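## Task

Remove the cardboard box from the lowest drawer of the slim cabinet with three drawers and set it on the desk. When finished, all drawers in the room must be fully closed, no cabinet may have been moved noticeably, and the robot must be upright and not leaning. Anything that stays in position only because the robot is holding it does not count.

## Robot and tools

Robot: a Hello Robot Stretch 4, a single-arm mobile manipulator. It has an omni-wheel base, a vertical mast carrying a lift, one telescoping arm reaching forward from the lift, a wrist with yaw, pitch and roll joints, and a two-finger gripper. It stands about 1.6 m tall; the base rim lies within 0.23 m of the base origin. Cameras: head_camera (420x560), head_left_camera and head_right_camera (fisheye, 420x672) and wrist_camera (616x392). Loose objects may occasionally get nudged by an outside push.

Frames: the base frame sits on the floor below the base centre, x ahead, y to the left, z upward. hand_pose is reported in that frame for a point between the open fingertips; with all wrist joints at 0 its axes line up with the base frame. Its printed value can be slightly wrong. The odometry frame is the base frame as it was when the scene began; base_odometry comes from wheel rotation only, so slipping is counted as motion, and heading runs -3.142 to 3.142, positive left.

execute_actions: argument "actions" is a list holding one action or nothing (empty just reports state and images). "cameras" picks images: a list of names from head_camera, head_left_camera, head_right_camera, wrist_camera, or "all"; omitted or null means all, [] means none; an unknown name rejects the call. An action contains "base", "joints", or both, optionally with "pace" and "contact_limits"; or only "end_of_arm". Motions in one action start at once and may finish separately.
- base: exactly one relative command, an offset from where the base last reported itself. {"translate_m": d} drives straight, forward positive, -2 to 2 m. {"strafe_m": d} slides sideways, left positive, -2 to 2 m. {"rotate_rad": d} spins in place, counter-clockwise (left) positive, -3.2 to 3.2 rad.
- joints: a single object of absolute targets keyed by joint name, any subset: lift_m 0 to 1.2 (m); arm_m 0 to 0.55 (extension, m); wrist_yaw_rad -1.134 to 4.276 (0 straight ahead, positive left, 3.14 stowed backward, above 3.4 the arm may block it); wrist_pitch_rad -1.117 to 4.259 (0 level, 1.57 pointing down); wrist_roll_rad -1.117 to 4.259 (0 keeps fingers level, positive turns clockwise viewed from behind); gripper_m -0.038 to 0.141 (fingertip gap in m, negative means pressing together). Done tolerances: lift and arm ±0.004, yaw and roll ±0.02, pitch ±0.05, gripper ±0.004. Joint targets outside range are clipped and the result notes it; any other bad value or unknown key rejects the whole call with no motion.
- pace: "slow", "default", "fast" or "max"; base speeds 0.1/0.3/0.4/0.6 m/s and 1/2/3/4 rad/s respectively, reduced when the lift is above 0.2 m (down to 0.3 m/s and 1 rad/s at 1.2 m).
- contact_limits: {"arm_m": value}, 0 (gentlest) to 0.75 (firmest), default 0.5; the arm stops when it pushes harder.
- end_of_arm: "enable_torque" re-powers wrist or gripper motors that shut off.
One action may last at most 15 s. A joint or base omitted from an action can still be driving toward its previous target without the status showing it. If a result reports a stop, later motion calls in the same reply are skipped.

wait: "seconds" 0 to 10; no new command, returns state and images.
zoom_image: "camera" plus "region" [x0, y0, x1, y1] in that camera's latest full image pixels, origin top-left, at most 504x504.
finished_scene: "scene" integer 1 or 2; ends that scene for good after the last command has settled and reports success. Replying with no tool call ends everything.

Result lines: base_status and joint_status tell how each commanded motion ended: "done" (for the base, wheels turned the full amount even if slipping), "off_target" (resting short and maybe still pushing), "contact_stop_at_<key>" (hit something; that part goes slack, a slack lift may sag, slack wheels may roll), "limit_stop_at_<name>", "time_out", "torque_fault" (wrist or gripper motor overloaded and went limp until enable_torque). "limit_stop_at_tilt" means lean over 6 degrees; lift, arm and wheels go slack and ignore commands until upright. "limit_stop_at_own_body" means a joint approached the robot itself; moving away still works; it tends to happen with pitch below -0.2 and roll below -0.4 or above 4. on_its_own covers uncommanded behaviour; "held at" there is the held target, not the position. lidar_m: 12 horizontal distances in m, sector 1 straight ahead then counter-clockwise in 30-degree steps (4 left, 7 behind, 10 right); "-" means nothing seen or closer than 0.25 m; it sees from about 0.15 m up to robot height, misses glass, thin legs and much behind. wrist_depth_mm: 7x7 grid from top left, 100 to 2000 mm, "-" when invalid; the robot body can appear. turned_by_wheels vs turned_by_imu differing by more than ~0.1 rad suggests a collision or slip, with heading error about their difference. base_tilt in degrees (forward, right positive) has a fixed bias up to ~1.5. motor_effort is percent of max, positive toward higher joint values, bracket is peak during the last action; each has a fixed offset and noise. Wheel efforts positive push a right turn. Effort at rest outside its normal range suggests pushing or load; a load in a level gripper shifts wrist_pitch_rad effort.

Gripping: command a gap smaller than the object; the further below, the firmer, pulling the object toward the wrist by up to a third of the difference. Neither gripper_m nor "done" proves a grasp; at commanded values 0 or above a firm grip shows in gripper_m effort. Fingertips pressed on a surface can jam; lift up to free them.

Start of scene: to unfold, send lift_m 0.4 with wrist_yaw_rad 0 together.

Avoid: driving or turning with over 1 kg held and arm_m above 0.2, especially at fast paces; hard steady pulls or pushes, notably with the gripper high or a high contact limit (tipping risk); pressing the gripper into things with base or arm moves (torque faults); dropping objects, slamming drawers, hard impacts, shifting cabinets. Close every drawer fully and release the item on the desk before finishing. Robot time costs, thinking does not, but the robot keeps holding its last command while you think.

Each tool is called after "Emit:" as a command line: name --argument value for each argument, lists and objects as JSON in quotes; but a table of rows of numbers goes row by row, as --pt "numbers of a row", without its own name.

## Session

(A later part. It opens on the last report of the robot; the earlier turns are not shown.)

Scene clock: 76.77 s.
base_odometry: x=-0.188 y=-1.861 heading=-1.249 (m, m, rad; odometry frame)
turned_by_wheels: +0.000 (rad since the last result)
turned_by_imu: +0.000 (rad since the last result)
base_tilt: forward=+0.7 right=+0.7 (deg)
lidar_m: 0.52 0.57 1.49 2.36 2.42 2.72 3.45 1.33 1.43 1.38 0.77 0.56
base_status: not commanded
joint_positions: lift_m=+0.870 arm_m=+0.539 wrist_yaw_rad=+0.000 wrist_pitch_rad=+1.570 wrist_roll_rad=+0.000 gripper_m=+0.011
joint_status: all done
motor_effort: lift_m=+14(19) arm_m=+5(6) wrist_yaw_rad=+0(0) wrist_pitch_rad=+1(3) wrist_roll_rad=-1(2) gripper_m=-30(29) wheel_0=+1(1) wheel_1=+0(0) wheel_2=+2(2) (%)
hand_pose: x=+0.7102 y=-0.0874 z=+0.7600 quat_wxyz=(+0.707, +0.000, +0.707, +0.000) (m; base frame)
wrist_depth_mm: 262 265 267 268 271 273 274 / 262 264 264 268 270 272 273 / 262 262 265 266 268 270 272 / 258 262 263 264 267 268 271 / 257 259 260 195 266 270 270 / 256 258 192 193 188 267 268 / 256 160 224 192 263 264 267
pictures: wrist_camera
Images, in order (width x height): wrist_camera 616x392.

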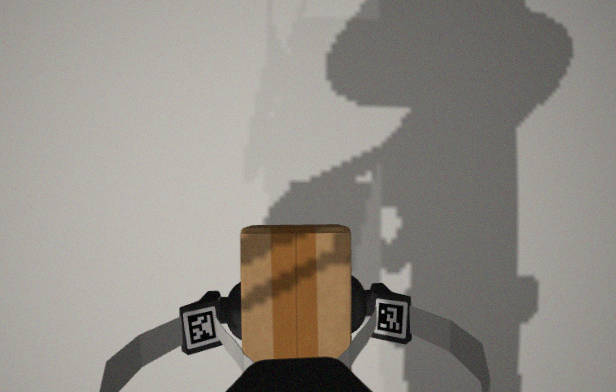

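Emit:
execute_actions --actions '[{"joints":{"lift_m":0.862},"pace":"slow"}]' --cameras '[]'

Emit:
execute_actions --actions '[{"joints":{"gripper_m":0.09}}]' --cameras '[]'

Emit:
execute_actions --actions '[{"joints":{"lift_m":0.95}}]' --cameras '["wrist_camera"]'

Emit:
execute_actions --actions '[{"base":{"translate_m":-1.22},"joints":{"arm_m":0.04},"pace":"fast"}]' --cameras '["head_camera"]'

Emit:
execute_actions --actions '[{"base":{"rotate_rad":-1.57},"joints":{"lift_m":0.3,"wrist_pitch_rad":0.4,"wrist_roll_rad":1.57,"gripper_m":0.07},"pace":"fast"}]' --cameras '[]'

Emit:
execute_actions --actions '[{"base":{"strafe_m":-0.115},"joints":{"lift_m":0.15}}]' --cameras '["head_camera","wrist_camera"]'

Scene clock: 82.83 s.
base_odometry: x=-0.188 y=-1.861 heading=-1.249 (m, m, rad; odometry frame)
turned_by_wheels: +0.000 (rad since the last result)
turned_by_imu: +0.000 (rad since the last result)
base_tilt: forward=+0.7 right=+0.7 (deg)
lidar_m: 0.53 0.57 1.51 2.35 2.42 2.72 3.47 1.31 1.44 1.38 0.76 0.56
base_status: not commanded
joint_positions: lift_m=+0.862 arm_m=+0.539 wrist_yaw_rad=+0.000 wrist_pitch_rad=+1.570 wrist_roll_rad=+0.000 gripper_m=+0.011
joint_status: all done
motor_effort: lift_m=+14(14) arm_m=+5(5) wrist_yaw_rad=+0(0) wrist_pitch_rad=+1(1) wrist_roll_rad=-2(2) gripper_m=-30(30) wheel_0=+1(1) wheel_1=+0(1) wheel_2=+2(2) (%)
hand_pose: x=+0.7102 y=-0.0874 z=+0.7520 quat_wxyz=(+0.707, +0.000, +0.707, +0.000) (m; base frame)
wrist_depth_mm: 255 256 258 262 263 265 266 / 253 255 256 259 262 264 266 / 252 254 256 257 260 262 265 / 251 253 255 256 259 262 262 / 249 252 252 195 257 259 260 / 249 250 192 193 187 257 259 / 247 161 221 192 254 256 259
pictures: none
No camera images: the call's "cameras" was empty. Leave "cameras" out to get every camera's image.

Scene clock: 84.43 s.
base_odometry: x=-0.188 y=-1.861 heading=-1.249 (m, m, rad; odometry frame)
turned_by_wheels: +0.000 (rad since the last result)
turned_by_imu: +0.000 (rad since the last result)
base_tilt: forward=+0.7 right=+0.7 (deg)
lidar_m: 0.52 0.56 1.48 2.33 2.41 2.73 3.47 1.29 1.41 1.38 0.77 0.56
base_status: not commanded
joint_positions: lift_m=+0.862 arm_m=+0.539 wrist_yaw_rad=+0.000 wrist_pitch_rad=+1.570 wrist_roll_rad=+0.000 gripper_m=+0.090
joint_status: all done
motor_effort: lift_m=+14(14) arm_m=+4(5) wrist_yaw_rad=+0(0) wrist_pitch_rad=+1(0) wrist_roll_rad=-2(1) gripper_m=-5(26) wheel_0=+1(1) wheel_1=+0(1) wheel_2=+1(2) (%)
hand_pose: x=+0.7102 y=-0.0874 z=+0.7520 quat_wxyz=(+0.707, +0.000, +0.707, +0.000) (m; base frame)
wrist_depth_mm: 254 256 258 260 263 265 268 / 253 256 257 259 262 265 266 / 252 254 257 257 260 262 264 / 251 252 254 257 258 262 263 / 250 252 254 206 258 259 262 / 248 250 204 205 208 259 260 / 248 248 251 151 256 257 258
pictures: none
No camera images: the call's "cameras" was empty. Leave "cameras" out to get every camera's image.

Scene clock: 85.80 s.
base_odometry: x=-0.188 y=-1.861 heading=-1.249 (m, m, rad; odometry frame)
turned_by_wheels: +0.000 (rad since the last result)
turned_by_imu: +0.000 (rad since the last result)
base_tilt: forward=+0.7 right=+0.7 (deg)
lidar_m: 0.53 0.55 1.51 2.36 2.41 2.70 3.46 1.31 1.42 1.37 0.77 0.57
base_status: not commanded
joint_positions: lift_m=+0.950 arm_m=+0.539 wrist_yaw_rad=+0.000 wrist_pitch_rad=+1.570 wrist_roll_rad=+0.000 gripper_m=+0.090
joint_status: all done
motor_effort: lift_m=+22(24) arm_m=+5(5) wrist_yaw_rad=+0(0) wrist_pitch_rad=+3(3) wrist_roll_rad=-2(2) gripper_m=-4(3) wheel_0=+1(1) wheel_1=+0(0) wheel_2=+1(1) (%)
hand_pose: x=+0.7102 y=-0.0874 z=+0.8394 quat_wxyz=(+0.707, +0.000, +0.707, +0.000) (m; base frame)
wrist_depth_mm: 342 345 349 351 353 357 357 / 342 343 347 347 353 355 357 / 340 340 343 349 349 353 355 / 336 338 343 345 349 349 353 / 336 338 340 293 343 351 351 / 332 338 219 293 209 349 349 / 330 334 336 151 343 345 347
pictures: wrist_camera
Images, in order (width x height): wrist_camera 616x392.

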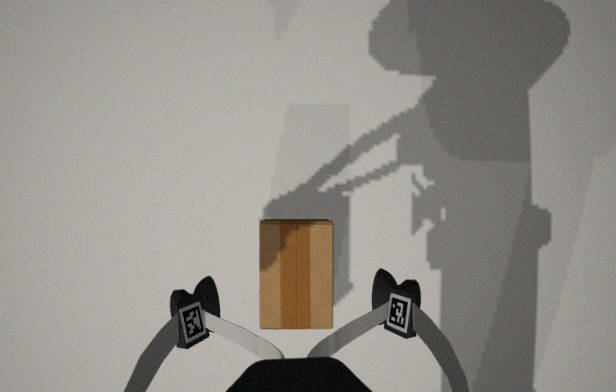

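Scene clock: 90.53 s.
base_odometry: x=-0.574 y=-0.704 heading=-1.249 (m, m, rad; odometry frame)
turned_by_wheels: +0.000 (rad since the last result)
turned_by_imu: +0.004 (rad since the last result)
base_tilt: forward=+0.7 right=+0.7 (deg)
lidar_m: 1.75 2.31 2.45 1.93 1.99 2.26 2.17 1.94 0.58 0.52 1.44 1.83
base_status: done
joint_positions: lift_m=+0.950 arm_m=+0.041 wrist_yaw_rad=+0.000 wrist_pitch_rad=+1.570 wrist_roll_rad=+0.000 gripper_m=+0.090
joint_status: all done
motor_effort: lift_m=+21(22) arm_m=-5(6) wrist_yaw_rad=+1(0) wrist_pitch_rad=-1(0) wrist_roll_rad=-2(2) gripper_m=-4(2) wheel_0=+1(6) wheel_1=-2(5) wheel_2=-1(7) (%)
hand_pose: x=+0.2119 y=-0.0874 z=+0.8394 quat_wxyz=(+0.707, +0.000, +0.707, +0.000) (m; base frame)
wrist_depth_mm: 1078 1060 1060 1098 1098 1138 1118 / 1078 1078 1078 1098 1098 1118 1118 / 1060 1078 1060 1078 1118 1118 1118 / 1060 1060 1060 1098 1078 1118 1138 / 1060 1042 1078 931 1098 1078 1098 / 1060 1042 217 854 208 1008 1025 / 1042 1060 831 151 1078 946 1025
pictures: head_camera
Images, in order (width x height): head_camera 420x560.

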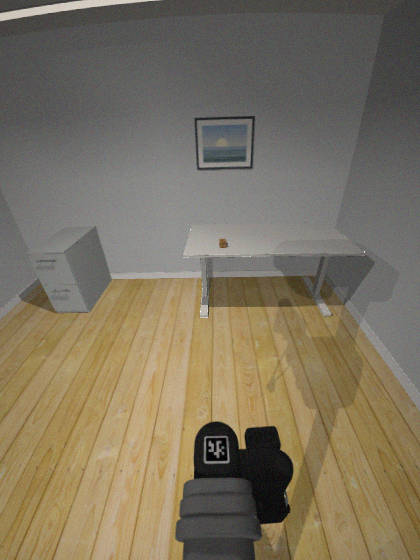

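Scene clock: 93.23 s.
base_odometry: x=-0.574 y=-0.704 heading=-2.819 (m, m, rad; odometry frame)
turned_by_wheels: -1.570 (rad since the last result)
turned_by_imu: -1.598 (rad since the last result)
base_tilt: forward=+0.7 right=+0.7 (deg)
lidar_m: 0.53 1.42 1.83 1.74 2.31 2.45 1.93 2.01 2.28 2.16 1.92 0.52
base_status: done
joint_positions: lift_m=+0.300 arm_m=+0.041 wrist_yaw_rad=+0.000 wrist_pitch_rad=+0.402 wrist_roll_rad=+1.570 gripper_m=+0.070
joint_status: all done
motor_effort: lift_m=+14(19) arm_m=-4(4) wrist_yaw_rad=+0(1) wrist_pitch_rad=-6(7) wrist_roll_rad=-1(3) gripper_m=-5(8) wheel_0=+2(6) wheel_1=+0(6) wheel_2=-1(6) (%)
hand_pose: x=+0.4772 y=-0.0874 z=+0.3656 quat_wxyz=(+0.693, +0.693, +0.141, -0.141) (m; base frame)
wrist_depth_mm: 917 976 1098 1060 699 424 424 / 917 492 549 654 517 421 418 / 917 488 544 759 609 410 421 / 917 480 549 759 609 410 421 / 917 484 544 759 603 404 421 / 917 488 215 668 210 418 415 / 904 960 1078 163 691 455 424
pictures: none
No camera images: the call's "cameras" was empty. Leave "cameras" out to get every camera's image.

Scene clock: 94.93 s.
base_odometry: x=-0.611 y=-0.595 heading=-2.819 (m, m, rad; odometry frame)
turned_by_wheels: +0.000 (rad since the last result)
turned_by_imu: +0.000 (rad since the last result)
base_tilt: forward=+0.7 right=+0.7 (deg)
lidar_m: 0.51 1.43 1.94 1.87 2.42 2.46 1.90 2.01 2.16 2.06 1.92 0.54
base_status: done
joint_positions: lift_m=+0.150 arm_m=+0.041 wrist_yaw_rad=+0.000 wrist_pitch_rad=+0.402 wrist_roll_rad=+1.570 gripper_m=+0.070
joint_status: all done
motor_effort: lift_m=+14(14) arm_m=-4(5) wrist_yaw_rad=+0(0) wrist_pitch_rad=-7(6) wrist_roll_rad=-1(2) gripper_m=-4(3) wheel_0=-1(8) wheel_1=+2(8) wheel_2=+0(2) (%)
hand_pose: x=+0.4772 y=-0.0874 z=+0.2156 quat_wxyz=(+0.693, +0.693, +0.141, -0.141) (m; base frame)
wrist_depth_mm: 917 991 1098 691 459 340 281 / 917 1008 1098 330 421 340 283 / 449 496 585 320 359 342 285 / 449 496 683 320 357 342 286 / 452 492 683 322 357 343 285 / 442 484 214 320 210 340 285 / 445 473 525 163 349 327 285
pictures: head_camera, wrist_camera
Images, in order (width x height): head_camera 420x560, wrist_camera 616x392.

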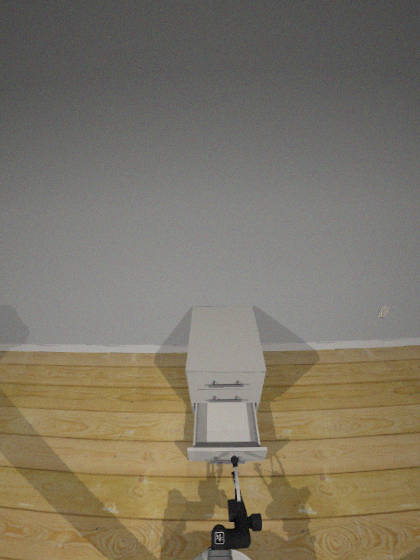

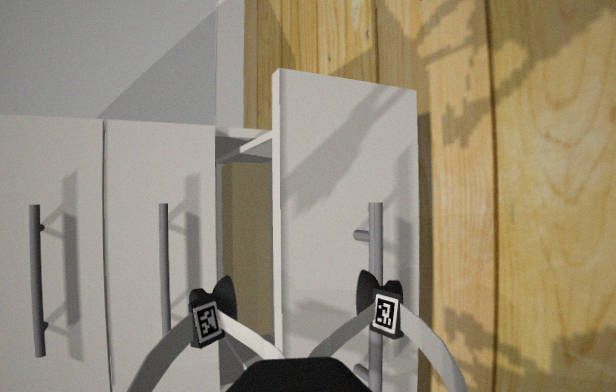

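Emit:
execute_actions --actions '[{"joints":{"lift_m":0.064}}]' --cameras '[]'

Emit:
execute_actions --actions '[{"joints":{"arm_m":0.39},"pace":"slow","contact_limits":{"arm_m":0.15}}]' --cameras '["head_camera","wrist_camera"]'

Scene clock: 98.47 s.
base_odometry: x=-0.611 y=-0.595 heading=-2.819 (m, m, rad; odometry frame)
turned_by_wheels: +0.000 (rad since the last result)
turned_by_imu: +0.000 (rad since the last result)
base_tilt: forward=+0.7 right=+0.7 (deg)
lidar_m: 0.53 1.42 1.96 1.86 2.43 2.46 1.92 2.00 2.15 2.06 1.93 0.58
base_status: not commanded
joint_positions: lift_m=+0.064 arm_m=+0.041 wrist_yaw_rad=+0.000 wrist_pitch_rad=+0.402 wrist_roll_rad=+1.570 gripper_m=+0.070
joint_status: all done
motor_effort: lift_m=+14(15) arm_m=-4(5) wrist_yaw_rad=+0(1) wrist_pitch_rad=-6(5) wrist_roll_rad=-1(1) gripper_m=-2(5) wheel_0=-1(1) wheel_1=+2(1) wheel_2=+0(0) (%)
hand_pose: x=+0.4772 y=-0.0874 z=+0.1296 quat_wxyz=(+0.693, +0.693, +0.141, -0.141) (m; base frame)
wrist_depth_mm: 904 1008 1060 500 329 242 - / 917 991 283 324 330 243 205 / 449 496 282 319 332 244 203 / 449 488 283 315 332 246 204 / 449 492 282 317 332 245 204 / 445 488 214 314 211 244 206 / 442 473 273 163 330 233 -
pictures: none
No camera images: the call's "cameras" was empty. Leave "cameras" out to get every camera's image.

Scene clock: 102.57 s.
base_odometry: x=-0.611 y=-0.595 heading=-2.819 (m, m, rad; odometry frame)
turned_by_wheels: +0.000 (rad since the last result)
turned_by_imu: +0.000 (rad since the last result)
base_tilt: forward=+0.7 right=+0.7 (deg)
lidar_m: 0.78 1.41 1.96 1.87 2.41 2.48 1.92 1.97 2.17 2.05 1.93 0.85
base_status: not commanded
joint_positions: lift_m=+0.064 arm_m=+0.352 wrist_yaw_rad=-0.002 wrist_pitch_rad=+0.401 wrist_roll_rad=+1.570 gripper_m=+0.070
joint_status: arm_m contact_stop (moved +0.312 of +0.349)
on_its_own: arm_m is slack since a contact_stop (your +0.390 is given up)
motor_effort: lift_m=+14(14) arm_m=+0(16) wrist_yaw_rad=+6(23) wrist_pitch_rad=-4(4) wrist_roll_rad=-1(0) gripper_m=-4(1) wheel_0=+0(4) wheel_1=+1(4) wheel_2=-1(8) (%)
contact_limits: arm_m 0.15
hand_pose: x=+0.7886 y=-0.0880 z=+0.1299 quat_wxyz=(+0.693, +0.693, +0.140, -0.142) (m; base frame)
wrist_depth_mm: 201 220 255 462 327 240 - / 201 220 245 274 314 243 204 / 201 220 244 273 301 245 202 / 200 219 243 267 301 245 202 / 200 219 242 262 301 244 203 / 198 217 213 260 210 243 206 / 197 209 235 163 298 232 -
pictures: head_camera, wrist_camera
Images, in order (width x height): head_camera 420x560, wrist_camera 616x392.

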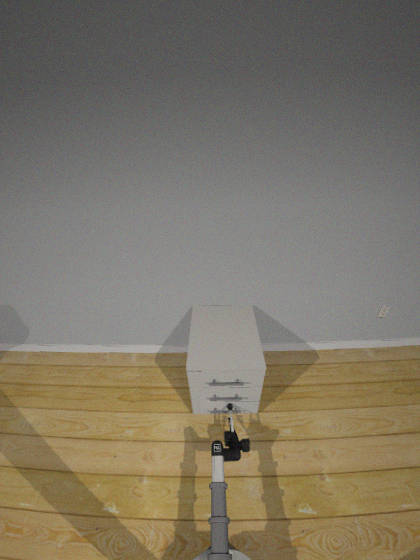

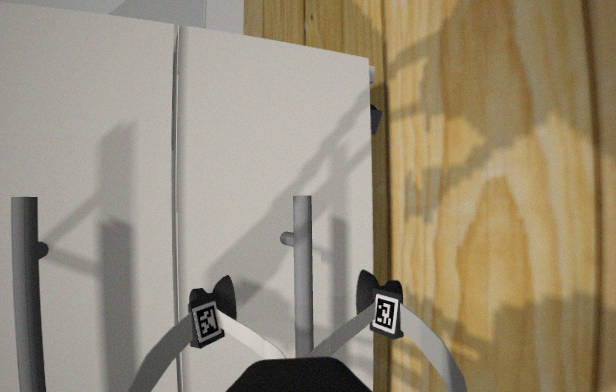

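Emit:
execute_actions --actions '[{"joints":{"arm_m":0.2}}]' --cameras '["wrist_camera","head_left_camera"]'

Scene clock: 105.63 s.
base_odometry: x=-0.611 y=-0.595 heading=-2.819 (m, m, rad; odometry frame)
turned_by_wheels: +0.000 (rad since the last result)
turned_by_imu: +0.000 (rad since the last result)
base_tilt: forward=+0.7 right=+0.7 (deg)
lidar_m: 0.78 1.43 1.95 1.87 2.42 2.49 1.92 1.97 2.17 2.03 1.93 0.86
base_status: not commanded
joint_positions: lift_m=+0.064 arm_m=+0.201 wrist_yaw_rad=+0.000 wrist_pitch_rad=+0.402 wrist_roll_rad=+1.570 gripper_m=+0.070
joint_status: all done
motor_effort: lift_m=+14(14) arm_m=-5(5) wrist_yaw_rad=+0(6) wrist_pitch_rad=-5(5) wrist_roll_rad=-1(1) gripper_m=-4(4) wheel_0=+0(0) wheel_1=+1(1) wheel_2=-1(1) (%)
hand_pose: x=+0.6373 y=-0.0874 z=+0.1297 quat_wxyz=(+0.693, +0.693, +0.141, -0.141) (m; base frame)
wrist_depth_mm: 778 854 917 496 327 240 - / 336 831 788 462 329 242 206 / 327 357 397 433 332 243 202 / 325 353 392 430 332 245 204 / 319 353 387 430 330 243 202 / 312 351 214 430 211 244 205 / 315 340 377 163 330 233 -
pictures: head_left_camera, wrist_camera
Images, in order (width x height): head_left_camera 420x672, wrist_camera 616x392.

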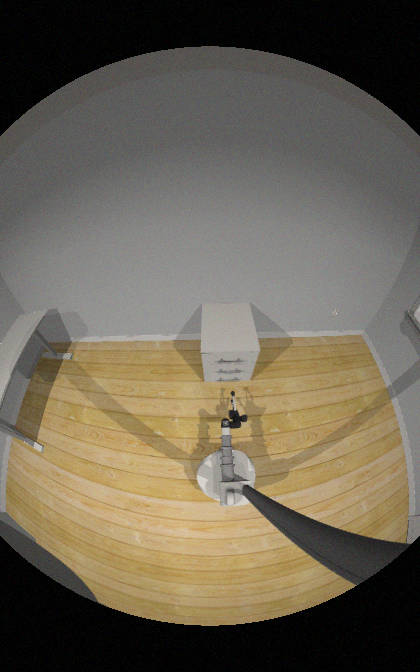

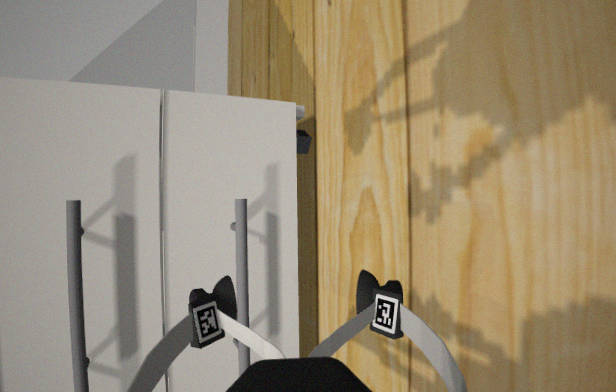

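Emit:
zoom_image --camera "wrist_camera" --region '[100,60,260,160]'

Region (100, 60, 260, 160) of wrist_camera's 616x392 image, scaled by 3.150; it fills the top 315 rows of this view, and the rest is white.

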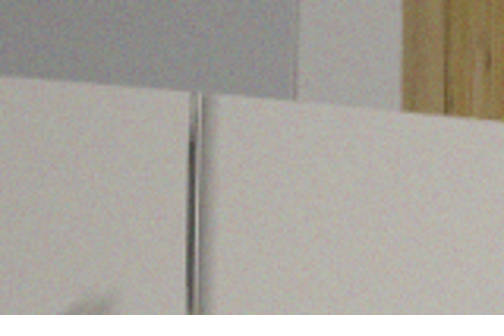

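Emit:
finished_scene --scene 2

The scene is finished: the task was done.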